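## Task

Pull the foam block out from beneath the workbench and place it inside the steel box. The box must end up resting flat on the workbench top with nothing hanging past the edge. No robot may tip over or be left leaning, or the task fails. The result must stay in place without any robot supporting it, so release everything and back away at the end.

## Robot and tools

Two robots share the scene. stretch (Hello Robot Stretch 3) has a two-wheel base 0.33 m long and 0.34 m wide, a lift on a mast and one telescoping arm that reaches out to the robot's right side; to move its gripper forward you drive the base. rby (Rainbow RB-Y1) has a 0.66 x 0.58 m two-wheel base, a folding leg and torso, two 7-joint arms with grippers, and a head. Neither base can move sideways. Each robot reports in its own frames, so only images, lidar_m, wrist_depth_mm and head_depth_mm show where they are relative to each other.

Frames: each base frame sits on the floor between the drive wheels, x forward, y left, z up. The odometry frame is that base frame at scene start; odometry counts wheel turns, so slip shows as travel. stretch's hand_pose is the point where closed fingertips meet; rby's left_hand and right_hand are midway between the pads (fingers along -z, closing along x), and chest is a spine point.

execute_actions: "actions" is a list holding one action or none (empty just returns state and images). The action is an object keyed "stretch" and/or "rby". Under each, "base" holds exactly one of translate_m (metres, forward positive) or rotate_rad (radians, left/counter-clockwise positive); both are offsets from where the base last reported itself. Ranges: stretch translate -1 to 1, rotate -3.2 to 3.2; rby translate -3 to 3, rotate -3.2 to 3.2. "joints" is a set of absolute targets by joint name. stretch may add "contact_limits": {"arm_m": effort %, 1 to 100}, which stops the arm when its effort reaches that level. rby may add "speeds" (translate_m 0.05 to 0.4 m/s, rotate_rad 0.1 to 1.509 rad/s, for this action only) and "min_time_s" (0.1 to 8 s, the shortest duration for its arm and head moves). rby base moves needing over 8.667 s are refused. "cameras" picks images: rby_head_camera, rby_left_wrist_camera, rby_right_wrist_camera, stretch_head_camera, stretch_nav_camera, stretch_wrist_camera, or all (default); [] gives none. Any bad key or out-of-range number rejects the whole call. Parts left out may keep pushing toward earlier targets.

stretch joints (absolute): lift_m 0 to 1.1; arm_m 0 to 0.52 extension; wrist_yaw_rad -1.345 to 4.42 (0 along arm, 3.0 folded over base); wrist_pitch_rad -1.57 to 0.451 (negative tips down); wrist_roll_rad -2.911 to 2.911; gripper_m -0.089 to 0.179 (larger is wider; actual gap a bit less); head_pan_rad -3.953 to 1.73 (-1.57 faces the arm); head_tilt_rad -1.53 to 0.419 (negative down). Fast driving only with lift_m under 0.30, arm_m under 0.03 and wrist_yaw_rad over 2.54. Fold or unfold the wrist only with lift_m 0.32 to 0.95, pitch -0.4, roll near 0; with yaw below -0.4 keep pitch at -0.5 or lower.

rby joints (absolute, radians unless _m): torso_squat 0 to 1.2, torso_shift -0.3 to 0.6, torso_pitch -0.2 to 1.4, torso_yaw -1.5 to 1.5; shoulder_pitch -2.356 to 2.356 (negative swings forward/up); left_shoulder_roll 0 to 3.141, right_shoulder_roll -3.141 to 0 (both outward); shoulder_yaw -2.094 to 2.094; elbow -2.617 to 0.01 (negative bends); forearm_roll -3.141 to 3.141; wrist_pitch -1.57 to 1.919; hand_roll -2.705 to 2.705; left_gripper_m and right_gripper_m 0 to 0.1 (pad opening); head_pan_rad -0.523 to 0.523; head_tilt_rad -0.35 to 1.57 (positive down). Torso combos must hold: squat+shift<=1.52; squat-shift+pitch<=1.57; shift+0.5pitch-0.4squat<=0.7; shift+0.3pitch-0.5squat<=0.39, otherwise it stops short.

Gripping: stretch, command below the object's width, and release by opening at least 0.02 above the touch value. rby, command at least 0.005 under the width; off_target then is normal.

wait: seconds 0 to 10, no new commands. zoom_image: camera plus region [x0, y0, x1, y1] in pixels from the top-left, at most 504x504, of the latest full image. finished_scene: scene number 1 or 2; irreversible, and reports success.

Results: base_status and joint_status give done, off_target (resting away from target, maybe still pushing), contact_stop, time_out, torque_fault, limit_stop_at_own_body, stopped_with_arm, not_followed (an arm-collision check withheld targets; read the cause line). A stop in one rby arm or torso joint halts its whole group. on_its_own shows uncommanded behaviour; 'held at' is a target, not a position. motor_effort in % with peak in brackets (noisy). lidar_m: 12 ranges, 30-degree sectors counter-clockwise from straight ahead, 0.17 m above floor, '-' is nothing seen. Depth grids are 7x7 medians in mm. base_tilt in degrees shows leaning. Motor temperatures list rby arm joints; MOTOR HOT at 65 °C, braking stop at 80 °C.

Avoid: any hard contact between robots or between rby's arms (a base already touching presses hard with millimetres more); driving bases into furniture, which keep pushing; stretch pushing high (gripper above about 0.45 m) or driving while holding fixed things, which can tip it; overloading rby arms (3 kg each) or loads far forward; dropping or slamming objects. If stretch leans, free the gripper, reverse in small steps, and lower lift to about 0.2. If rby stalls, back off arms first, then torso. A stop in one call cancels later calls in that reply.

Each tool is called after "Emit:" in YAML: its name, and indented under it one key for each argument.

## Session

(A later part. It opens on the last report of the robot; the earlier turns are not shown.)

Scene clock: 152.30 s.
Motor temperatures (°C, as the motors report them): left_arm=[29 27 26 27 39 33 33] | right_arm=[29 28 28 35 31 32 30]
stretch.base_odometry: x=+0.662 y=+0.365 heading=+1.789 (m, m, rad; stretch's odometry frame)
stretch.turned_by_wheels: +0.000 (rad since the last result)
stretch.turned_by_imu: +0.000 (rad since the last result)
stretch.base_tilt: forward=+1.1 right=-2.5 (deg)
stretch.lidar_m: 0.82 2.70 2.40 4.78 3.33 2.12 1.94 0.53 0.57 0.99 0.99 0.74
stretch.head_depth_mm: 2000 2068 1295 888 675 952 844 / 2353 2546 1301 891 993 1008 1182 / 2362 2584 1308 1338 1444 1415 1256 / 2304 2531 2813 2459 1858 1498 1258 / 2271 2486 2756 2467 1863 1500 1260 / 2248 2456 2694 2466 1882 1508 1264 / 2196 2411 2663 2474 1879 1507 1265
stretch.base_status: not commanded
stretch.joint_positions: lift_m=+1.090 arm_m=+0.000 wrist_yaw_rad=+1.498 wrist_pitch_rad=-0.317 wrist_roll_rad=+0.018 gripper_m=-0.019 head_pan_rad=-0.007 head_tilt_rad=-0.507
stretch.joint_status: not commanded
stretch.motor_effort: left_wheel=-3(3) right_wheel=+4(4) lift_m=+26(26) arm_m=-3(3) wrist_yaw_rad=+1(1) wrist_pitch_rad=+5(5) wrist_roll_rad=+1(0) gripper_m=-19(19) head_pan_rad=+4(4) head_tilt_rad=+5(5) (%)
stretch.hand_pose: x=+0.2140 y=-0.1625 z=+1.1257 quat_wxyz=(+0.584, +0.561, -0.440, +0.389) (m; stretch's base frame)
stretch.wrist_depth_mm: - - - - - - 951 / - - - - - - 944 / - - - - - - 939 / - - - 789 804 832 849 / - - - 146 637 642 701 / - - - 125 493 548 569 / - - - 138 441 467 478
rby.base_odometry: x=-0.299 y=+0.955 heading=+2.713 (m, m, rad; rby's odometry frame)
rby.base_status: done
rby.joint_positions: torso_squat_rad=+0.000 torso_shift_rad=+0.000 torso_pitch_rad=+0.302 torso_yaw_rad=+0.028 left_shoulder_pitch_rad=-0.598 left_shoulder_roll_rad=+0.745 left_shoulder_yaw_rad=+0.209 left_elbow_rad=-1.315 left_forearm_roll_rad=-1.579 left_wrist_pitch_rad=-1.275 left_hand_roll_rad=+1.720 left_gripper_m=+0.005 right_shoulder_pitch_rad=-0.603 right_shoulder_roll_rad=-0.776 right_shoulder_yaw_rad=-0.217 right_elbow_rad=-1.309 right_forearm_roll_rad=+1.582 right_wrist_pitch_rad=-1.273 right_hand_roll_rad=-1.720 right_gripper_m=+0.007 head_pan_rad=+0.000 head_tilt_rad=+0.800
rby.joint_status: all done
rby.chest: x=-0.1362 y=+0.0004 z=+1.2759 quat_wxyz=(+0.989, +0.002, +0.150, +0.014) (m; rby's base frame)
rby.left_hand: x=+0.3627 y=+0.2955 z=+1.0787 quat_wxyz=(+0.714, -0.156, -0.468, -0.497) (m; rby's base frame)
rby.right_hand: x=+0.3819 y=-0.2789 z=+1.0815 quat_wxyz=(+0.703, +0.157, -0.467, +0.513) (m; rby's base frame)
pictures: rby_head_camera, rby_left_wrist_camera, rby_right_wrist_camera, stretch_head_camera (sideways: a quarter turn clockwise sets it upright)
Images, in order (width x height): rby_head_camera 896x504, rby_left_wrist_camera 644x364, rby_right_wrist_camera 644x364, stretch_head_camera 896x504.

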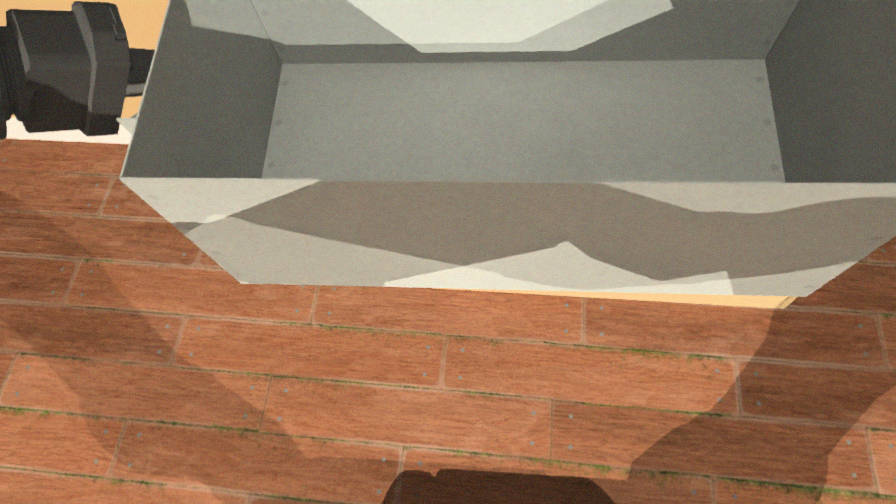

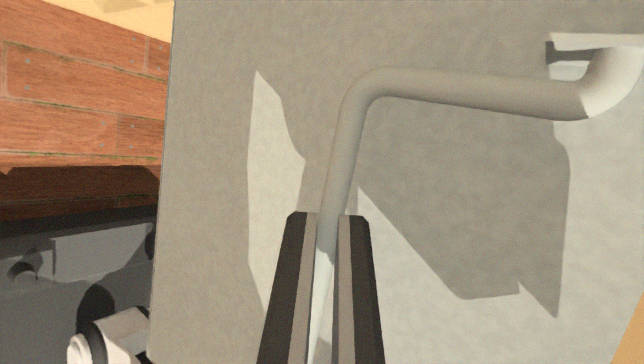

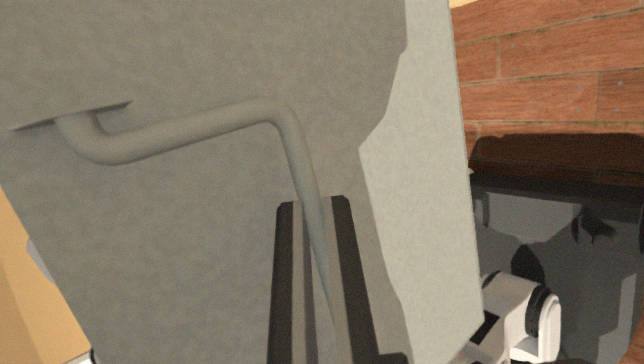

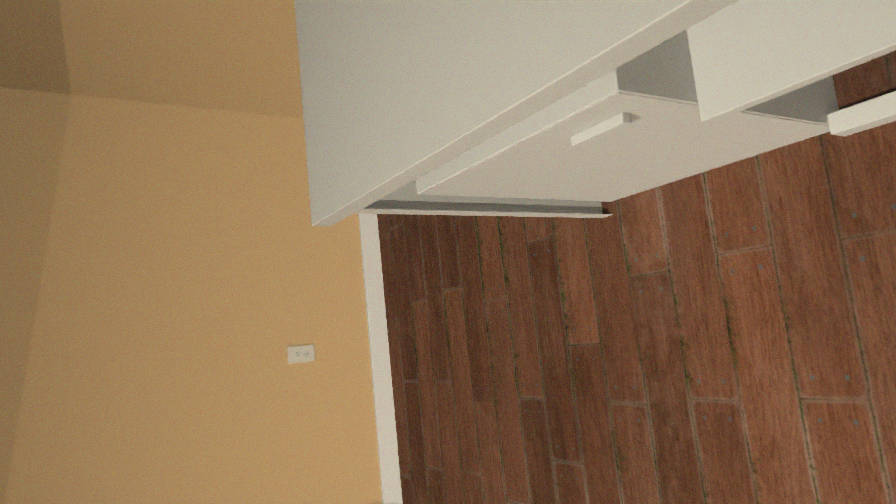

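Emit:
execute_actions:
  actions:
    - {"rby":{"base":{"translate_m":-0.45},"speeds":{"translate_m":0.3}}}
  cameras: []

Emit:
execute_actions:
  actions:
    - {"rby":{"base":{"rotate_rad":-1.6},"speeds":{"rotate_rad":0.6},"joints":{"head_tilt_rad":-0.1}}}
  cameras: ["rby_head_camera","rby_left_wrist_camera"]

Scene clock: 156.27 s.
Motor temperatures (°C, as the motors report them): left_arm=[29 27 26 27 40 33 33] | right_arm=[30 28 28 36 32 32 30]
stretch.base_odometry: x=+0.662 y=+0.365 heading=+1.789 (m, m, rad; stretch's odometry frame)
stretch.turned_by_wheels: +0.000 (rad since the last result)
stretch.turned_by_imu: +0.000 (rad since the last result)
stretch.base_tilt: forward=+0.9 right=-2.5 (deg)
stretch.lidar_m: 0.82 2.70 2.23 2.20 3.33 2.12 1.94 0.53 0.57 0.99 0.99 0.74
stretch.head_depth_mm: 1994 2069 1296 889 674 952 842 / 2358 2543 1305 892 994 1007 1181 / 2355 2581 1311 1338 1446 1421 1261 / 2326 2530 2807 2473 1863 1496 1259 / 2277 2497 2765 2471 1863 1503 1258 / 2240 2443 2721 2463 1880 1509 1263 / 2216 2405 2667 2484 1879 1511 1267
stretch.base_status: not commanded
stretch.joint_positions: lift_m=+1.090 arm_m=+0.000 wrist_yaw_rad=+1.498 wrist_pitch_rad=-0.317 wrist_roll_rad=+0.018 gripper_m=-0.019 head_pan_rad=-0.007 head_tilt_rad=-0.507
stretch.joint_status: not commanded
stretch.motor_effort: left_wheel=-3(3) right_wheel=+4(4) lift_m=+26(26) arm_m=-3(2) wrist_yaw_rad=+1(1) wrist_pitch_rad=+5(5) wrist_roll_rad=+0(1) gripper_m=-18(19) head_pan_rad=+5(5) head_tilt_rad=+5(5) (%)
stretch.hand_pose: x=+0.2140 y=-0.1625 z=+1.1257 quat_wxyz=(+0.584, +0.561, -0.440, +0.389) (m; stretch's base frame)
stretch.wrist_depth_mm: - - - - - - 972 / - - - - - - 971 / - - - - - - 971 / - - - 784 795 840 870 / - - - 146 633 652 679 / - - - 125 491 535 568 / - - - 137 447 467 471
rby.base_odometry: x=+0.110 y=+0.768 heading=+2.713 (m, m, rad; rby's odometry frame)
rby.base_status: done
rby.joint_positions: torso_squat_rad=+0.000 torso_shift_rad=-0.001 torso_pitch_rad=+0.302 torso_yaw_rad=+0.028 left_shoulder_pitch_rad=-0.598 left_shoulder_roll_rad=+0.745 left_shoulder_yaw_rad=+0.209 left_elbow_rad=-1.315 left_forearm_roll_rad=-1.579 left_wrist_pitch_rad=-1.275 left_hand_roll_rad=+1.720 left_gripper_m=+0.005 right_shoulder_pitch_rad=-0.603 right_shoulder_roll_rad=-0.776 right_shoulder_yaw_rad=-0.217 right_elbow_rad=-1.309 right_forearm_roll_rad=+1.581 right_wrist_pitch_rad=-1.273 right_hand_roll_rad=-1.720 right_gripper_m=+0.007 head_pan_rad=+0.000 head_tilt_rad=+0.800
rby.joint_status: not commanded
rby.chest: x=-0.1363 y=+0.0004 z=+1.2759 quat_wxyz=(+0.989, +0.002, +0.150, +0.014) (m; rby's base frame)
rby.left_hand: x=+0.3627 y=+0.2955 z=+1.0788 quat_wxyz=(+0.714, -0.156, -0.468, -0.497) (m; rby's base frame)
rby.right_hand: x=+0.3818 y=-0.2790 z=+1.0816 quat_wxyz=(+0.703, +0.157, -0.467, +0.513) (m; rby's base frame)
pictures: none
No camera images: the call's "cameras" was empty. Leave "cameras" out to get every camera's image.

Scene clock: 160.47 s.
Motor temperatures (°C, as the motors report them): left_arm=[29 27 26 27 40 33 33] | right_arm=[30 28 28 36 33 32 30]
stretch.base_odometry: x=+0.662 y=+0.365 heading=+1.789 (m, m, rad; stretch's odometry frame)
stretch.turned_by_wheels: +0.000 (rad since the last result)
stretch.turned_by_imu: +0.000 (rad since the last result)
stretch.base_tilt: forward=+1.0 right=-2.3 (deg)
stretch.lidar_m: 0.82 2.70 2.41 2.38 3.32 2.11 1.94 0.53 0.57 0.99 0.99 0.74
stretch.head_depth_mm: 2000 2074 1297 889 675 949 841 / 2366 2571 1307 888 993 1008 1179 / 2339 2577 1310 1335 1436 1422 1258 / 2323 2545 2804 2470 1857 1502 1259 / 2278 2495 2763 2462 1877 1502 1259 / 2228 2452 2706 2472 1872 1504 1266 / 2208 2400 2630 2488 1889 1515 1266
stretch.base_status: not commanded
stretch.joint_positions: lift_m=+1.090 arm_m=+0.000 wrist_yaw_rad=+1.498 wrist_pitch_rad=-0.317 wrist_roll_rad=+0.018 gripper_m=-0.019 head_pan_rad=-0.007 head_tilt_rad=-0.507
stretch.joint_status: not commanded
stretch.motor_effort: left_wheel=-3(3) right_wheel=+4(4) lift_m=+26(26) arm_m=-3(3) wrist_yaw_rad=+2(1) wrist_pitch_rad=+5(5) wrist_roll_rad=+1(1) gripper_m=-20(19) head_pan_rad=+5(4) head_tilt_rad=+5(5) (%)
stretch.hand_pose: x=+0.2140 y=-0.1625 z=+1.1257 quat_wxyz=(+0.584, +0.561, -0.440, +0.389) (m; stretch's base frame)
stretch.wrist_depth_mm: - - - - - - 999 / - - - - - - 977 / - - - - - - 948 / - - - 790 764 818 866 / - - - 146 640 670 705 / - - - 125 495 548 575 / - - - 137 449 470 479
rby.base_odometry: x=+0.110 y=+0.768 heading=+1.113 (m, m, rad; rby's odometry frame)
rby.base_status: done
rby.joint_positions: torso_squat_rad=+0.000 torso_shift_rad=+0.000 torso_pitch_rad=+0.302 torso_yaw_rad=+0.028 left_shoulder_pitch_rad=-0.598 left_shoulder_roll_rad=+0.745 left_shoulder_yaw_rad=+0.209 left_elbow_rad=-1.315 left_forearm_roll_rad=-1.579 left_wrist_pitch_rad=-1.275 left_hand_roll_rad=+1.720 left_gripper_m=+0.005 right_shoulder_pitch_rad=-0.603 right_shoulder_roll_rad=-0.776 right_shoulder_yaw_rad=-0.217 right_elbow_rad=-1.309 right_forearm_roll_rad=+1.581 right_wrist_pitch_rad=-1.273 right_hand_roll_rad=-1.720 right_gripper_m=+0.007 head_pan_rad=+0.000 head_tilt_rad=-0.100
rby.joint_status: all done
rby.chest: x=-0.1363 y=+0.0004 z=+1.2759 quat_wxyz=(+0.989, +0.002, +0.150, +0.014) (m; rby's base frame)
rby.left_hand: x=+0.3627 y=+0.2955 z=+1.0788 quat_wxyz=(+0.714, -0.156, -0.468, -0.497) (m; rby's base frame)
rby.right_hand: x=+0.3818 y=-0.2790 z=+1.0816 quat_wxyz=(+0.703, +0.157, -0.467, +0.513) (m; rby's base frame)
pictures: rby_head_camera, rby_left_wrist_camera
Images, in order (width x height): rby_head_camera 896x504, rby_left_wrist_camera 644x364.

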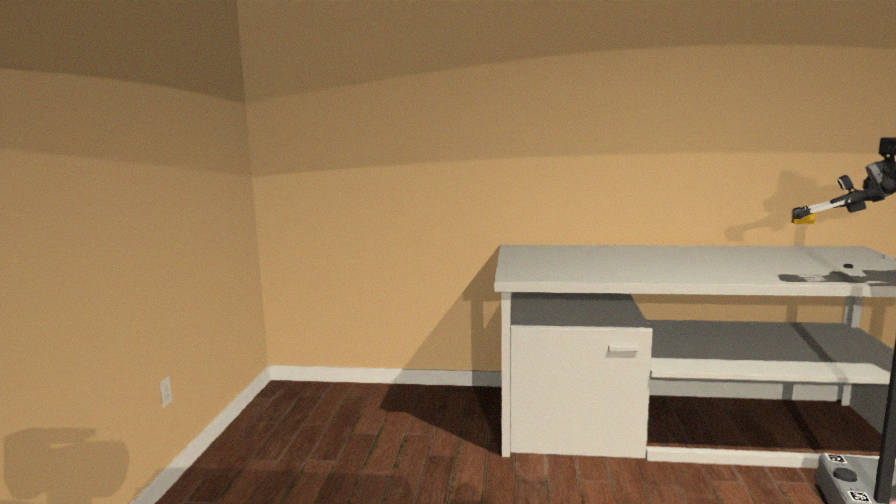

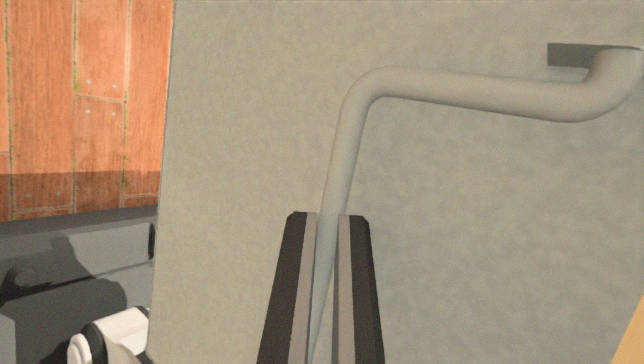

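Emit:
execute_actions:
  actions:
    - {"rby":{"base":{"rotate_rad":-0.3},"speeds":{"rotate_rad":0.5}}}
  cameras: []

Emit:
execute_actions:
  actions:
    - {"rby":{"base":{"translate_m":1.6},"speeds":{"translate_m":0.35}}}
  cameras: []

Emit:
execute_actions:
  actions:
    - {"rby":{"base":{"rotate_rad":0.3},"speeds":{"rotate_rad":0.5},"joints":{"head_tilt_rad":0.15}}}
  cameras: ["rby_head_camera","rby_left_wrist_camera","stretch_nav_camera"]

Scene clock: 164.13 s.
Motor temperatures (°C, as the motors report them): left_arm=[29 27 26 27 41 33 33] | right_arm=[30 28 28 36 33 32 30]
stretch.base_odometry: x=+0.662 y=+0.365 heading=+1.789 (m, m, rad; stretch's odometry frame)
stretch.turned_by_wheels: +0.000 (rad since the last result)
stretch.turned_by_imu: +0.000 (rad since the last result)
stretch.base_tilt: forward=+1.1 right=-2.3 (deg)
stretch.lidar_m: 0.82 2.70 2.47 2.46 3.33 2.12 1.94 0.53 0.57 0.99 0.99 0.73
stretch.head_depth_mm: 1998 2073 1294 886 676 948 842 / 2362 2556 1303 892 994 1009 1180 / 2347 2599 1314 1341 1441 1420 1258 / 2301 2549 2786 2464 1866 1501 1262 / 2282 2495 2749 2476 1869 1505 1262 / 2254 2444 2708 2485 1865 1506 1261 / 2191 2412 2665 2489 1887 1510 1266
stretch.base_status: not commanded
stretch.joint_positions: lift_m=+1.090 arm_m=+0.000 wrist_yaw_rad=+1.498 wrist_pitch_rad=-0.317 wrist_roll_rad=+0.018 gripper_m=-0.019 head_pan_rad=-0.007 head_tilt_rad=-0.507
stretch.joint_status: not commanded
stretch.motor_effort: left_wheel=-3(3) right_wheel=+4(4) lift_m=+26(26) arm_m=-3(3) wrist_yaw_rad=+2(1) wrist_pitch_rad=+5(5) wrist_roll_rad=+0(0) gripper_m=-19(20) head_pan_rad=+4(4) head_tilt_rad=+6(5) (%)
stretch.hand_pose: x=+0.2140 y=-0.1625 z=+1.1257 quat_wxyz=(+0.584, +0.561, -0.440, +0.389) (m; stretch's base frame)
stretch.wrist_depth_mm: - - - - - - 953 / - - - - - - 973 / - - - - - - 965 / - - - 792 790 811 867 / - - - 146 655 653 689 / - - - 124 493 542 565 / - - - 137 441 471 477
rby.base_odometry: x=+0.110 y=+0.767 heading=+0.814 (m, m, rad; rby's odometry frame)
rby.base_status: done
rby.joint_positions: torso_squat_rad=+0.000 torso_shift_rad=+0.000 torso_pitch_rad=+0.302 torso_yaw_rad=+0.028 left_shoulder_pitch_rad=-0.598 left_shoulder_roll_rad=+0.745 left_shoulder_yaw_rad=+0.209 left_elbow_rad=-1.315 left_forearm_roll_rad=-1.579 left_wrist_pitch_rad=-1.275 left_hand_roll_rad=+1.720 left_gripper_m=+0.005 right_shoulder_pitch_rad=-0.603 right_shoulder_roll_rad=-0.776 right_shoulder_yaw_rad=-0.217 right_elbow_rad=-1.309 right_forearm_roll_rad=+1.581 right_wrist_pitch_rad=-1.273 right_hand_roll_rad=-1.720 right_gripper_m=+0.007 head_pan_rad=+0.000 head_tilt_rad=-0.100
rby.joint_status: not commanded
rby.chest: x=-0.1363 y=+0.0004 z=+1.2759 quat_wxyz=(+0.989, +0.002, +0.150, +0.014) (m; rby's base frame)
rby.left_hand: x=+0.3627 y=+0.2955 z=+1.0788 quat_wxyz=(+0.714, -0.156, -0.468, -0.497) (m; rby's base frame)
rby.right_hand: x=+0.3818 y=-0.2790 z=+1.0816 quat_wxyz=(+0.703, +0.157, -0.467, +0.513) (m; rby's base frame)
pictures: none
No camera images: the call's "cameras" was empty. Leave "cameras" out to get every camera's image.

Scene clock: 170.17 s.
Motor temperatures (°C, as the motors report them): left_arm=[29 27 26 28 41 33 33] | right_arm=[30 28 28 36 34 32 30]
stretch.base_odometry: x=+0.662 y=+0.365 heading=+1.789 (m, m, rad; stretch's odometry frame)
stretch.turned_by_wheels: +0.000 (rad since the last result)
stretch.turned_by_imu: -0.001 (rad since the last result)
stretch.base_tilt: forward=+1.2 right=-2.4 (deg)
stretch.lidar_m: 0.82 1.07 0.88 4.78 3.32 2.12 1.94 0.53 0.57 0.99 0.99 0.74
stretch.head_depth_mm: 1999 2069 1298 888 676 951 843 / 2371 2556 1301 892 995 1008 1179 / 2342 2567 1317 1333 1435 1420 1258 / 2322 2533 2805 2431 1868 1497 1256 / 2271 2500 2773 2468 1867 1504 1259 / 2248 2458 2728 2468 1882 1506 1262 / 2215 2406 2660 2487 1872 1508 1265
stretch.base_status: not commanded
stretch.joint_positions: lift_m=+1.090 arm_m=+0.000 wrist_yaw_rad=+1.498 wrist_pitch_rad=-0.317 wrist_roll_rad=+0.018 gripper_m=-0.019 head_pan_rad=-0.007 head_tilt_rad=-0.507
stretch.joint_status: not commanded
stretch.motor_effort: left_wheel=-3(3) right_wheel=+4(4) lift_m=+27(26) arm_m=-2(3) wrist_yaw_rad=+1(1) wrist_pitch_rad=+5(5) wrist_roll_rad=+1(1) gripper_m=-19(19) head_pan_rad=+5(4) head_tilt_rad=+4(5) (%)
stretch.hand_pose: x=+0.2140 y=-0.1625 z=+1.1257 quat_wxyz=(+0.584, +0.561, -0.440, +0.389) (m; stretch's base frame)
stretch.wrist_depth_mm: 559 - - - - - 983 / 581 - - - - - 944 / - - - - - - 977 / - - - 800 797 806 867 / - - - 146 651 659 686 / - - - 125 491 537 563 / - - - 137 446 469 478
rby.base_odometry: x=+1.209 y=+1.931 heading=+0.814 (m, m, rad; rby's odometry frame)
rby.base_status: done
rby.joint_positions: torso_squat_rad=+0.000 torso_shift_rad=+0.000 torso_pitch_rad=+0.302 torso_yaw_rad=+0.028 left_shoulder_pitch_rad=-0.598 left_shoulder_roll_rad=+0.745 left_shoulder_yaw_rad=+0.209 left_elbow_rad=-1.315 left_forearm_roll_rad=-1.579 left_wrist_pitch_rad=-1.275 left_hand_roll_rad=+1.720 left_gripper_m=+0.005 right_shoulder_pitch_rad=-0.603 right_shoulder_roll_rad=-0.776 right_shoulder_yaw_rad=-0.217 right_elbow_rad=-1.309 right_forearm_roll_rad=+1.582 right_wrist_pitch_rad=-1.273 right_hand_roll_rad=-1.720 right_gripper_m=+0.007 head_pan_rad=+0.000 head_tilt_rad=-0.100
rby.joint_status: not commanded
rby.chest: x=-0.1362 y=+0.0004 z=+1.2759 quat_wxyz=(+0.989, +0.002, +0.151, +0.014) (m; rby's base frame)
rby.left_hand: x=+0.3628 y=+0.2955 z=+1.0787 quat_wxyz=(+0.714, -0.156, -0.468, -0.497) (m; rby's base frame)
rby.right_hand: x=+0.3819 y=-0.2790 z=+1.0815 quat_wxyz=(+0.703, +0.157, -0.467, +0.513) (m; rby's base frame)
pictures: none
No camera images: the call's "cameras" was empty. Leave "cameras" out to get every camera's image.

Scene clock: 172.07 s.
Motor temperatures (°C, as the motors report them): left_arm=[30 27 26 28 41 33 33] | right_arm=[30 28 28 37 34 32 30]
stretch.base_odometry: x=+0.662 y=+0.365 heading=+1.789 (m, m, rad; stretch's odometry frame)
stretch.turned_by_wheels: +0.000 (rad since the last result)
stretch.turned_by_imu: +0.000 (rad since the last result)
stretch.base_tilt: forward=+1.2 right=-2.5 (deg)
stretch.lidar_m: 0.82 1.14 0.81 4.77 3.33 2.12 1.94 0.53 0.57 0.98 0.99 0.74
stretch.head_depth_mm: 1986 2077 1296 887 675 952 842 / 2363 2548 1304 891 993 1008 1178 / 2357 2584 1304 1339 1444 1417 1256 / 2320 2535 2812 2447 1868 1502 1256 / 2267 2505 2755 2461 1862 1500 1263 / 2223 2453 2694 2446 1864 1513 1267 / 2196 2402 2634 2478 1883 1514 1265
stretch.base_status: not commanded
stretch.joint_positions: lift_m=+1.090 arm_m=+0.000 wrist_yaw_rad=+1.498 wrist_pitch_rad=-0.317 wrist_roll_rad=+0.018 gripper_m=-0.019 head_pan_rad=-0.007 head_tilt_rad=-0.507
stretch.joint_status: not commanded
stretch.motor_effort: left_wheel=-3(3) right_wheel=+4(4) lift_m=+26(26) arm_m=-3(2) wrist_yaw_rad=+1(1) wrist_pitch_rad=+5(5) wrist_roll_rad=+0(1) gripper_m=-19(19) head_pan_rad=+4(4) head_tilt_rad=+5(5) (%)
stretch.hand_pose: x=+0.2140 y=-0.1625 z=+1.1257 quat_wxyz=(+0.584, +0.561, -0.440, +0.389) (m; stretch's base frame)
stretch.wrist_depth_mm: 585 - - - - - 948 / 590 - - - - - 947 / - - - - - - 983 / - - - 801 790 826 885 / - - - 146 643 656 692 / - - - 125 497 550 565 / - - - 138 444 468 479
rby.base_odometry: x=+1.209 y=+1.931 heading=+1.113 (m, m, rad; rby's odometry frame)
rby.base_status: done
rby.joint_positions: torso_squat_rad=+0.000 torso_shift_rad=+0.000 torso_pitch_rad=+0.302 torso_yaw_rad=+0.028 left_shoulder_pitch_rad=-0.598 left_shoulder_roll_rad=+0.745 left_shoulder_yaw_rad=+0.209 left_elbow_rad=-1.315 left_forearm_roll_rad=-1.579 left_wrist_pitch_rad=-1.275 left_hand_roll_rad=+1.720 left_gripper_m=+0.005 right_shoulder_pitch_rad=-0.603 right_shoulder_roll_rad=-0.776 right_shoulder_yaw_rad=-0.217 right_elbow_rad=-1.309 right_forearm_roll_rad=+1.582 right_wrist_pitch_rad=-1.273 right_hand_roll_rad=-1.720 right_gripper_m=+0.007 head_pan_rad=+0.000 head_tilt_rad=+0.150
rby.joint_status: all done
rby.chest: x=-0.1362 y=+0.0004 z=+1.2759 quat_wxyz=(+0.989, +0.002, +0.151, +0.014) (m; rby's base frame)
rby.left_hand: x=+0.3628 y=+0.2955 z=+1.0787 quat_wxyz=(+0.714, -0.156, -0.468, -0.497) (m; rby's base frame)
rby.right_hand: x=+0.3819 y=-0.2790 z=+1.0815 quat_wxyz=(+0.703, +0.157, -0.467, +0.513) (m; rby's base frame)
pictures: rby_head_camera, rby_left_wrist_camera, stretch_nav_camera (sideways: a quarter turn counterclockwise sets it upright)
Images, in order (width x height): rby_head_camera 896x504, rby_left_wrist_camera 644x364, stretch_nav_camera 672x504.

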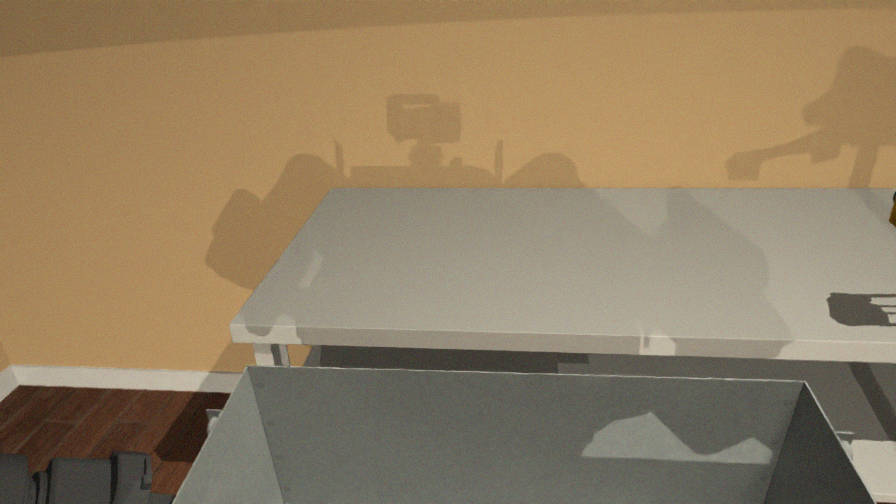

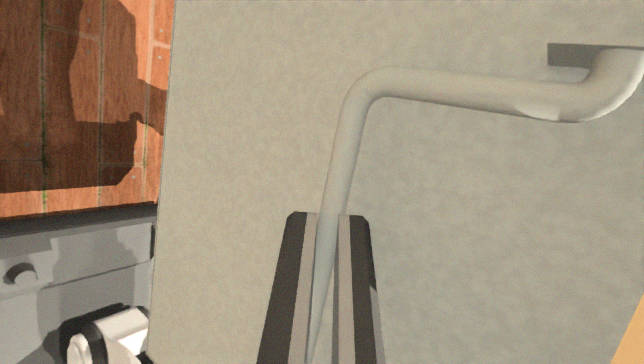

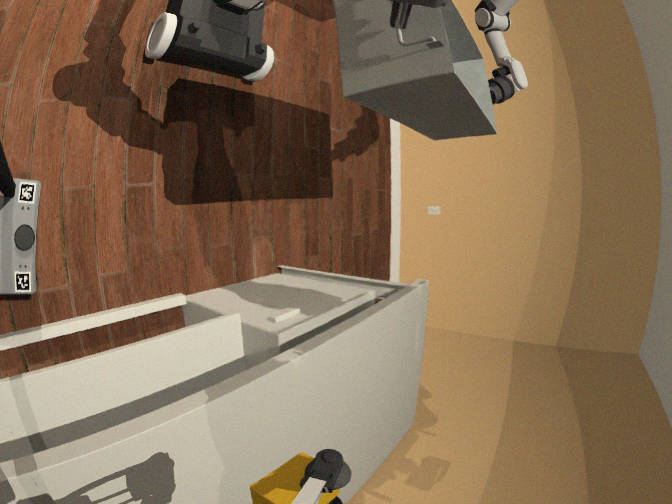

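Emit:
execute_actions:
  actions:
    - {"stretch":{"base":{"translate_m":-0.5}},"rby":{"base":{"translate_m":0.3},"speeds":{"translate_m":0.07},"joints":{"head_tilt_rad":0.5}}}
  cameras: ["rby_head_camera","stretch_nav_camera"]

Scene clock: 179.90 s.
Motor temperatures (°C, as the motors report them): left_arm=[30 27 26 28 42 33 33] | right_arm=[30 28 28 37 35 32 30]
stretch.base_odometry: x=+0.770 y=-0.123 heading=+1.789 (m, m, rad; stretch's odometry frame)
stretch.turned_by_wheels: +0.000 (rad since the last result)
stretch.turned_by_imu: +0.000 (rad since the last result)
stretch.base_tilt: forward=+1.2 right=-2.3 (deg)
stretch.lidar_m: 1.22 1.00 1.28 4.70 2.49 1.57 1.44 1.47 1.24 0.38 0.38 1.26
stretch.head_depth_mm: 2164 2195 1300 886 1164 1030 1200 / 2718 2793 1303 1368 1287 1448 1232 / 2788 3023 1510 1647 1732 1499 1258 / 2761 2974 3167 2357 1857 1502 1262 / 2708 923 986 2471 1870 1500 1261 / 2604 792 963 2482 1879 1513 1265 / 2532 644 3109 2475 1631 1383 1265
stretch.base_status: done
stretch.joint_positions: lift_m=+1.090 arm_m=+0.000 wrist_yaw_rad=+1.498 wrist_pitch_rad=-0.317 wrist_roll_rad=+0.018 gripper_m=-0.019 head_pan_rad=-0.007 head_tilt_rad=-0.507
stretch.joint_status: not commanded
stretch.motor_effort: left_wheel=-3(8) right_wheel=+4(6) lift_m=+26(26) arm_m=-3(3) wrist_yaw_rad=+0(0) wrist_pitch_rad=+5(5) wrist_roll_rad=+0(0) gripper_m=-19(19) head_pan_rad=+4(4) head_tilt_rad=+4(5) (%)
stretch.hand_pose: x=+0.2140 y=-0.1624 z=+1.1257 quat_wxyz=(+0.584, +0.561, -0.440, +0.389) (m; stretch's base frame)
stretch.wrist_depth_mm: - - 845 - - - - / - - - - - - - / - - - - - - - / - - - - 800 819 888 / - - - 146 652 655 695 / - - - 125 521 537 561 / - - - 138 500 466 475
rby.base_odometry: x=+1.341 y=+2.200 heading=+1.113 (m, m, rad; rby's odometry frame)
rby.base_status: done
rby.joint_positions: torso_squat_rad=+0.000 torso_shift_rad=+0.000 torso_pitch_rad=+0.302 torso_yaw_rad=+0.028 left_shoulder_pitch_rad=-0.598 left_shoulder_roll_rad=+0.745 left_shoulder_yaw_rad=+0.209 left_elbow_rad=-1.315 left_forearm_roll_rad=-1.579 left_wrist_pitch_rad=-1.275 left_hand_roll_rad=+1.720 left_gripper_m=+0.005 right_shoulder_pitch_rad=-0.603 right_shoulder_roll_rad=-0.776 right_shoulder_yaw_rad=-0.217 right_elbow_rad=-1.309 right_forearm_roll_rad=+1.582 right_wrist_pitch_rad=-1.273 right_hand_roll_rad=-1.720 right_gripper_m=+0.007 head_pan_rad=+0.000 head_tilt_rad=+0.500
rby.joint_status: all done
rby.chest: x=-0.1362 y=+0.0004 z=+1.2759 quat_wxyz=(+0.989, +0.002, +0.151, +0.014) (m; rby's base frame)
rby.left_hand: x=+0.3628 y=+0.2955 z=+1.0787 quat_wxyz=(+0.714, -0.156, -0.468, -0.497) (m; rby's base frame)
rby.right_hand: x=+0.3819 y=-0.2790 z=+1.0815 quat_wxyz=(+0.703, +0.157, -0.467, +0.513) (m; rby's base frame)
pictures: rby_head_camera, stretch_nav_camera (sideways: a quarter turn counterclockwise sets it upright)
Images, in order (width x height): rby_head_camera 896x504, stretch_nav_camera 672x504.

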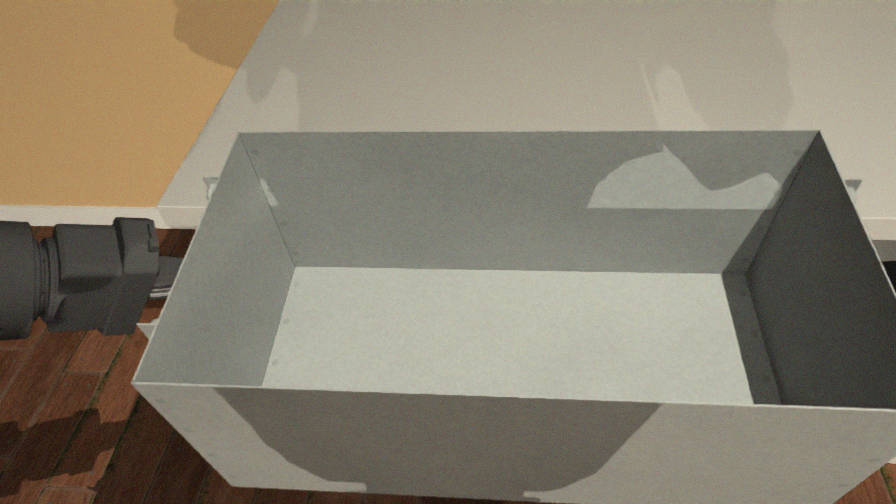

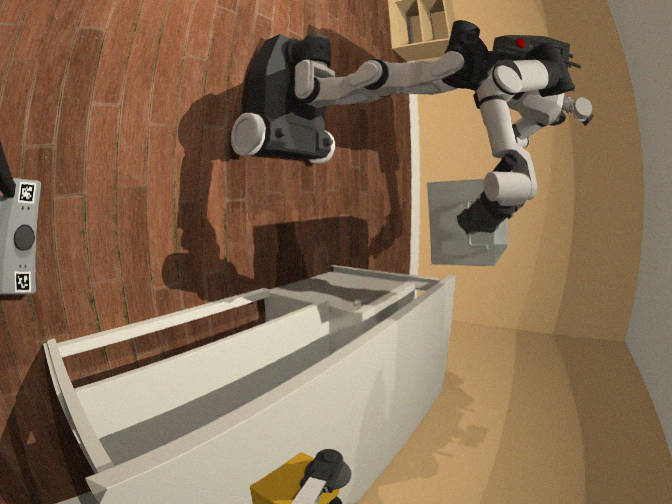

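Emit:
execute_actions:
  actions:
    - {"rby":{"base":{"translate_m":0.4},"speeds":{"translate_m":0.15},"joints":{"head_tilt_rad":0.8}}}
  cameras: ["rby_head_camera","stretch_nav_camera","rby_left_wrist_camera","rby_right_wrist_camera"]

Scene clock: 184.73 s.
Motor temperatures (°C, as the motors report them): left_arm=[30 27 26 28 42 33 33] | right_arm=[31 28 28 37 35 32 30]
stretch.base_odometry: x=+0.770 y=-0.123 heading=+1.789 (m, m, rad; stretch's odometry frame)
stretch.turned_by_wheels: +0.000 (rad since the last result)
stretch.turned_by_imu: -0.001 (rad since the last result)
stretch.base_tilt: forward=+1.1 right=-2.4 (deg)
stretch.lidar_m: 0.95 1.02 3.54 4.69 2.49 1.58 1.44 1.47 1.24 0.38 0.38 1.26
stretch.head_depth_mm: 2147 995 1142 886 1162 1030 1200 / 2572 731 1088 1366 1291 1442 1239 / 2758 927 1226 1647 1721 1499 1259 / 2662 728 3190 2354 1860 1456 1257 / 2650 712 3201 2451 1587 1415 1259 / 722 1017 3145 2169 1474 1422 1262 / 773 1012 1132 2181 1465 1425 1269
stretch.base_status: not commanded
stretch.joint_positions: lift_m=+1.090 arm_m=+0.000 wrist_yaw_rad=+1.498 wrist_pitch_rad=-0.317 wrist_roll_rad=+0.018 gripper_m=-0.019 head_pan_rad=-0.007 head_tilt_rad=-0.507
stretch.joint_status: not commanded
stretch.motor_effort: left_wheel=-3(3) right_wheel=+4(4) lift_m=+26(26) arm_m=-2(3) wrist_yaw_rad=+1(0) wrist_pitch_rad=+5(5) wrist_roll_rad=+0(1) gripper_m=-19(19) head_pan_rad=+4(4) head_tilt_rad=+4(4) (%)
stretch.hand_pose: x=+0.2140 y=-0.1624 z=+1.1257 quat_wxyz=(+0.584, +0.561, -0.440, +0.389) (m; stretch's base frame)
stretch.wrist_depth_mm: - - - 921 923 - - / - - - - - - - / - - - - - - - / - - - - 794 841 865 / - - - 146 634 647 700 / - - - 125 517 540 573 / - - - 137 504 474 477
rby.base_odometry: x=+1.518 y=+2.559 heading=+1.114 (m, m, rad; rby's odometry frame)
rby.base_status: done
rby.joint_positions: torso_squat_rad=+0.000 torso_shift_rad=+0.000 torso_pitch_rad=+0.302 torso_yaw_rad=+0.028 left_shoulder_pitch_rad=-0.598 left_shoulder_roll_rad=+0.745 left_shoulder_yaw_rad=+0.209 left_elbow_rad=-1.315 left_forearm_roll_rad=-1.579 left_wrist_pitch_rad=-1.275 left_hand_roll_rad=+1.720 left_gripper_m=+0.005 right_shoulder_pitch_rad=-0.603 right_shoulder_roll_rad=-0.776 right_shoulder_yaw_rad=-0.217 right_elbow_rad=-1.309 right_forearm_roll_rad=+1.582 right_wrist_pitch_rad=-1.273 right_hand_roll_rad=-1.720 right_gripper_m=+0.007 head_pan_rad=+0.000 head_tilt_rad=+0.800
rby.joint_status: all done
rby.chest: x=-0.1362 y=+0.0004 z=+1.2759 quat_wxyz=(+0.989, +0.002, +0.151, +0.014) (m; rby's base frame)
rby.left_hand: x=+0.3628 y=+0.2955 z=+1.0787 quat_wxyz=(+0.714, -0.156, -0.468, -0.497) (m; rby's base frame)
rby.right_hand: x=+0.3819 y=-0.2790 z=+1.0815 quat_wxyz=(+0.703, +0.157, -0.467, +0.513) (m; rby's base frame)
pictures: rby_head_camera, rby_left_wrist_camera, rby_right_wrist_camera, stretch_nav_camera (sideways: a quarter turn counterclockwise sets it upright)
Images, in order (width x height): rby_head_camera 896x504, rby_left_wrist_camera 644x364, rby_right_wrist_camera 644x364, stretch_nav_camera 672x504.

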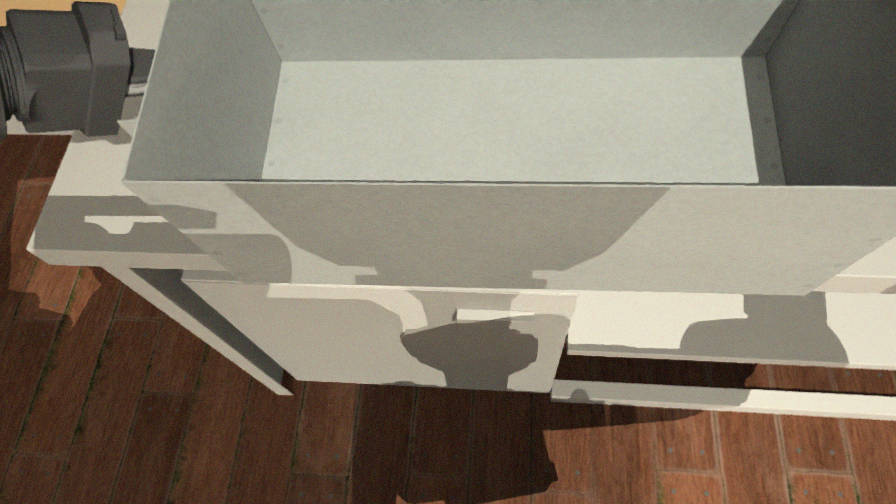

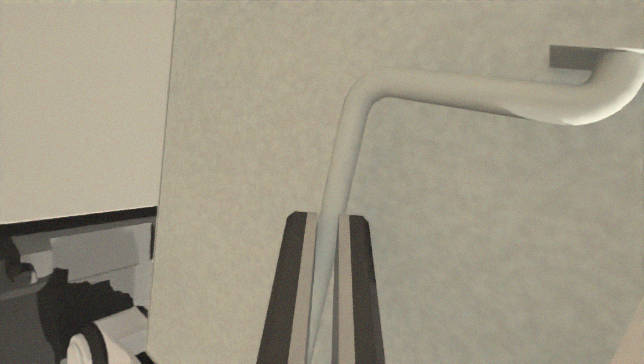

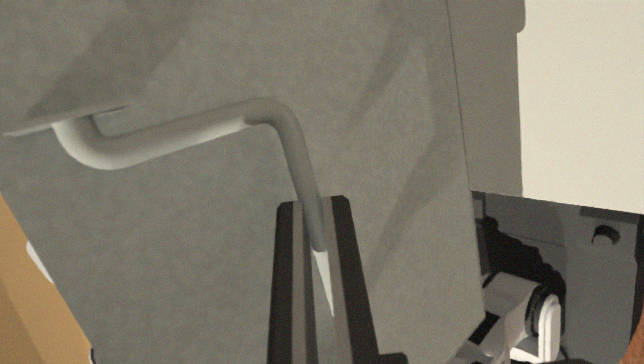

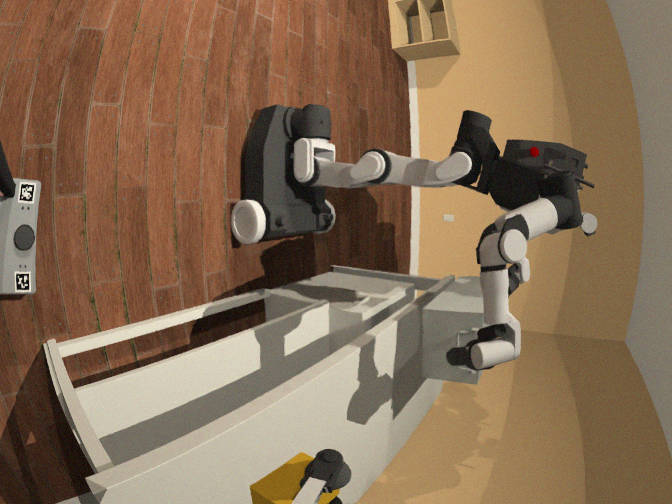

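Emit:
execute_actions:
  actions:
    - {"rby":{"base":{"translate_m":0.18},"speeds":{"translate_m":0.1},"joints":{"torso_squat_rad":0.42,"head_tilt_rad":1.1}}}
  cameras: ["rby_head_camera","stretch_nav_camera","rby_left_wrist_camera","rby_right_wrist_camera"]

Scene clock: 188.20 s.
Motor temperatures (°C, as the motors report them): left_arm=[30 27 26 28 42 33 33] | right_arm=[31 28 28 37 36 32 30]
stretch.base_odometry: x=+0.770 y=-0.123 heading=+1.789 (m, m, rad; stretch's odometry frame)
stretch.turned_by_wheels: +0.000 (rad since the last result)
stretch.turned_by_imu: +0.000 (rad since the last result)
stretch.base_tilt: forward=+1.2 right=-2.5 (deg)
stretch.lidar_m: 0.97 1.03 3.55 4.70 2.48 1.58 1.44 1.47 1.24 0.38 0.38 1.26
stretch.head_depth_mm: 2162 794 1070 886 1161 1028 1201 / 2719 1419 1153 1364 1291 1435 1234 / 2750 754 1422 1646 1673 1459 1258 / 796 793 3237 1949 1594 1426 1256 / 796 1025 1199 1505 1475 1433 1263 / 913 1016 3023 2483 1472 1435 1262 / 2594 2833 3090 2476 1484 1466 1274
stretch.base_status: not commanded
stretch.joint_positions: lift_m=+1.090 arm_m=+0.000 wrist_yaw_rad=+1.498 wrist_pitch_rad=-0.317 wrist_roll_rad=+0.018 gripper_m=-0.019 head_pan_rad=-0.007 head_tilt_rad=-0.507
stretch.joint_status: not commanded
stretch.motor_effort: left_wheel=-3(3) right_wheel=+4(4) lift_m=+26(26) arm_m=-3(3) wrist_yaw_rad=+2(1) wrist_pitch_rad=+5(5) wrist_roll_rad=+1(1) gripper_m=-20(19) head_pan_rad=+4(4) head_tilt_rad=+4(4) (%)
stretch.hand_pose: x=+0.2140 y=-0.1624 z=+1.1257 quat_wxyz=(+0.584, +0.561, -0.440, +0.389) (m; stretch's base frame)
stretch.wrist_depth_mm: - - - 700 694 - - / - - - - 984 - - / - - - - - - - / - - - - 782 840 901 / - - - 146 651 648 679 / - - - 125 505 552 569 / - - - 138 492 467 466
rby.base_odometry: x=+1.597 y=+2.720 heading=+1.114 (m, m, rad; rby's odometry frame)
rby.base_status: done
rby.joint_positions: torso_squat_rad=+0.420 torso_shift_rad=+0.000 torso_pitch_rad=+0.302 torso_yaw_rad=+0.028 left_shoulder_pitch_rad=-0.598 left_shoulder_roll_rad=+0.745 left_shoulder_yaw_rad=+0.209 left_elbow_rad=-1.315 left_forearm_roll_rad=-1.579 left_wrist_pitch_rad=-1.275 left_hand_roll_rad=+1.720 left_gripper_m=+0.005 right_shoulder_pitch_rad=-0.603 right_shoulder_roll_rad=-0.776 right_shoulder_yaw_rad=-0.217 right_elbow_rad=-1.309 right_forearm_roll_rad=+1.582 right_wrist_pitch_rad=-1.273 right_hand_roll_rad=-1.720 right_gripper_m=+0.007 head_pan_rad=+0.000 head_tilt_rad=+1.100
rby.joint_status: all done
rby.chest: x=-0.1361 y=+0.0003 z=+1.2151 quat_wxyz=(+0.989, +0.002, +0.151, +0.014) (m; rby's base frame)
rby.left_hand: x=+0.3629 y=+0.2954 z=+1.0179 quat_wxyz=(+0.714, -0.156, -0.468, -0.497) (m; rby's base frame)
rby.right_hand: x=+0.3820 y=-0.2790 z=+1.0207 quat_wxyz=(+0.703, +0.157, -0.467, +0.513) (m; rby's base frame)
pictures: rby_head_camera, rby_left_wrist_camera, rby_right_wrist_camera, stretch_nav_camera (sideways: a quarter turn counterclockwise sets it upright)
Images, in order (width x height): rby_head_camera 896x504, rby_left_wrist_camera 644x364, rby_right_wrist_camera 644x364, stretch_nav_camera 672x504.

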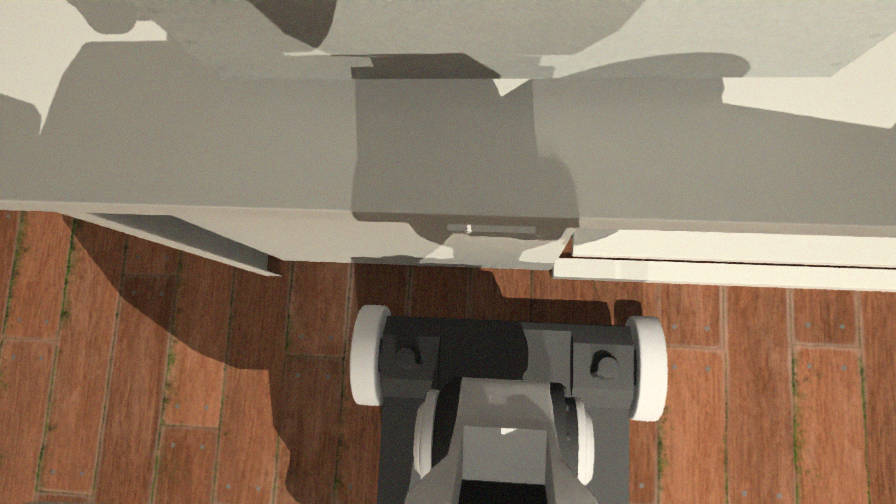

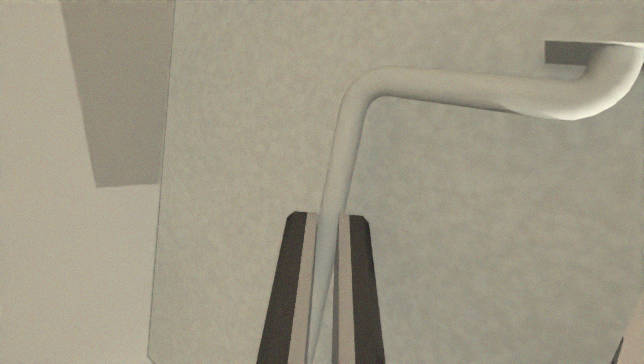

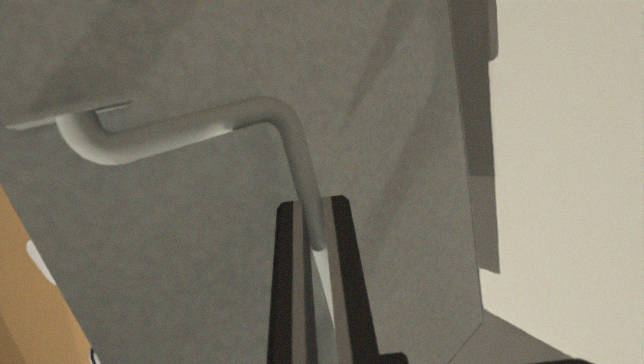

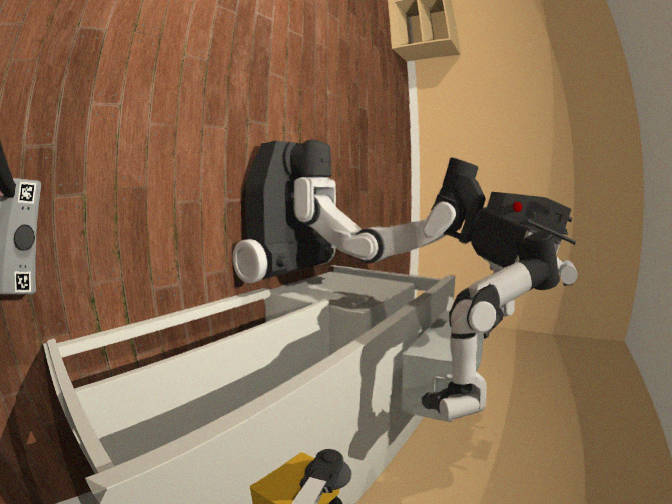

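Emit:
execute_actions:
  actions:
    - {"rby":{"joints":{"torso_squat_rad":0.5}}}
  cameras: ["rby_head_camera","rby_left_wrist_camera","rby_right_wrist_camera"]

Scene clock: 190.20 s.
Motor temperatures (°C, as the motors report them): left_arm=[30 27 26 28 42 33 33] | right_arm=[31 28 28 37 36 32 30]
stretch.base_odometry: x=+0.770 y=-0.123 heading=+1.789 (m, m, rad; stretch's odometry frame)
stretch.turned_by_wheels: +0.000 (rad since the last result)
stretch.turned_by_imu: +0.000 (rad since the last result)
stretch.base_tilt: forward=+1.2 right=-2.3 (deg)
stretch.lidar_m: 0.97 1.02 3.53 4.71 2.48 1.58 1.44 1.47 1.24 0.38 0.38 1.26
stretch.head_depth_mm: 2152 833 1068 887 1163 1032 1200 / 2720 1449 1127 1360 1289 1436 1238 / 2757 794 1311 1655 1681 1451 1257 / 826 790 3195 1366 1587 1432 1257 / 806 1017 1203 2347 1475 1430 1255 / 916 1009 1164 2477 1476 1431 1264 / 2604 2871 3052 2481 1484 1469 1266
stretch.base_status: not commanded
stretch.joint_positions: lift_m=+1.090 arm_m=+0.000 wrist_yaw_rad=+1.498 wrist_pitch_rad=-0.317 wrist_roll_rad=+0.018 gripper_m=-0.019 head_pan_rad=-0.007 head_tilt_rad=-0.507
stretch.joint_status: not commanded
stretch.motor_effort: left_wheel=-4(3) right_wheel=+4(4) lift_m=+26(26) arm_m=-3(3) wrist_yaw_rad=+1(2) wrist_pitch_rad=+5(5) wrist_roll_rad=+0(0) gripper_m=-20(20) head_pan_rad=+4(4) head_tilt_rad=+6(4) (%)
stretch.hand_pose: x=+0.2140 y=-0.1624 z=+1.1257 quat_wxyz=(+0.584, +0.561, -0.440, +0.389) (m; stretch's base frame)
stretch.wrist_depth_mm: - - - 707 711 - - / - - - - 976 - - / - - - - - - - / - - - - 795 797 869 / - - - 146 637 654 682 / - - - 125 523 547 565 / - - - 137 502 466 472
rby.base_odometry: x=+1.597 y=+2.720 heading=+1.114 (m, m, rad; rby's odometry frame)
rby.base_status: not commanded
rby.joint_positions: torso_squat_rad=+0.500 torso_shift_rad=-0.001 torso_pitch_rad=+0.302 torso_yaw_rad=+0.028 left_shoulder_pitch_rad=-0.598 left_shoulder_roll_rad=+0.745 left_shoulder_yaw_rad=+0.209 left_elbow_rad=-1.315 left_forearm_roll_rad=-1.579 left_wrist_pitch_rad=-1.275 left_hand_roll_rad=+1.720 left_gripper_m=+0.005 right_shoulder_pitch_rad=-0.603 right_shoulder_roll_rad=-0.776 right_shoulder_yaw_rad=-0.217 right_elbow_rad=-1.309 right_forearm_roll_rad=+1.582 right_wrist_pitch_rad=-1.273 right_hand_roll_rad=-1.720 right_gripper_m=+0.007 head_pan_rad=+0.000 head_tilt_rad=+1.100
rby.joint_status: all done
rby.chest: x=-0.1363 y=+0.0003 z=+1.1903 quat_wxyz=(+0.989, +0.002, +0.150, +0.014) (m; rby's base frame)
rby.left_hand: x=+0.3627 y=+0.2954 z=+0.9932 quat_wxyz=(+0.714, -0.156, -0.468, -0.497) (m; rby's base frame)
rby.right_hand: x=+0.3819 y=-0.2791 z=+0.9960 quat_wxyz=(+0.703, +0.157, -0.467, +0.513) (m; rby's base frame)
pictures: rby_head_camera, rby_left_wrist_camera, rby_right_wrist_camera
Images, in order (width x height): rby_head_camera 896x504, rby_left_wrist_camera 644x364, rby_right_wrist_camera 644x364.

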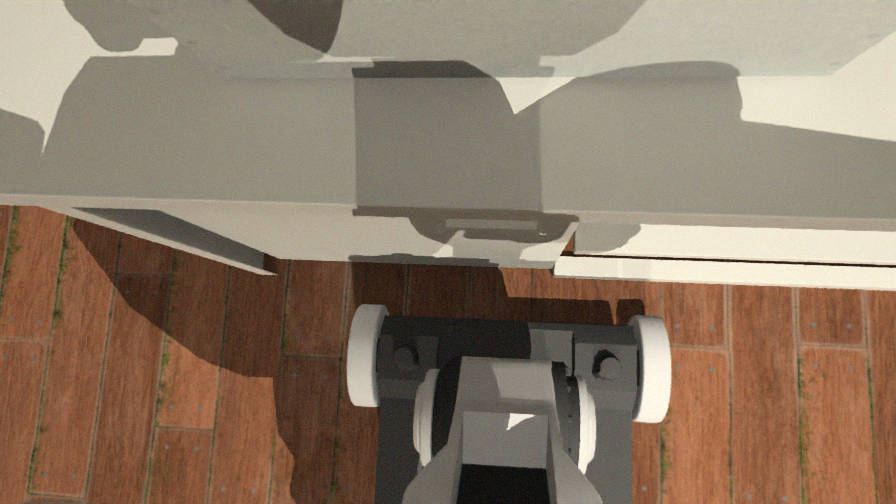

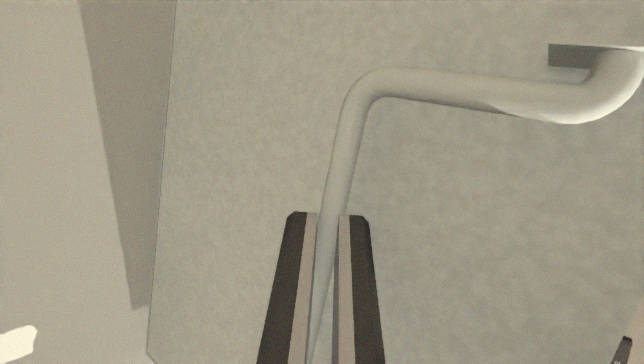

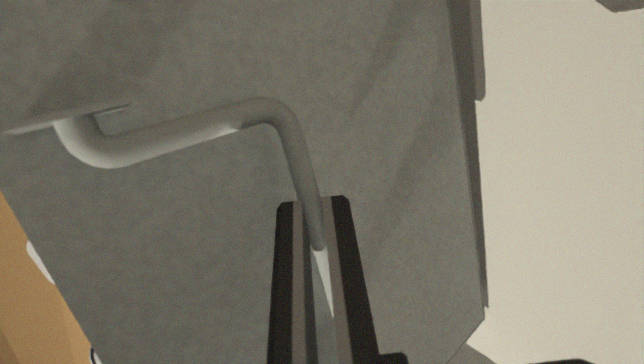

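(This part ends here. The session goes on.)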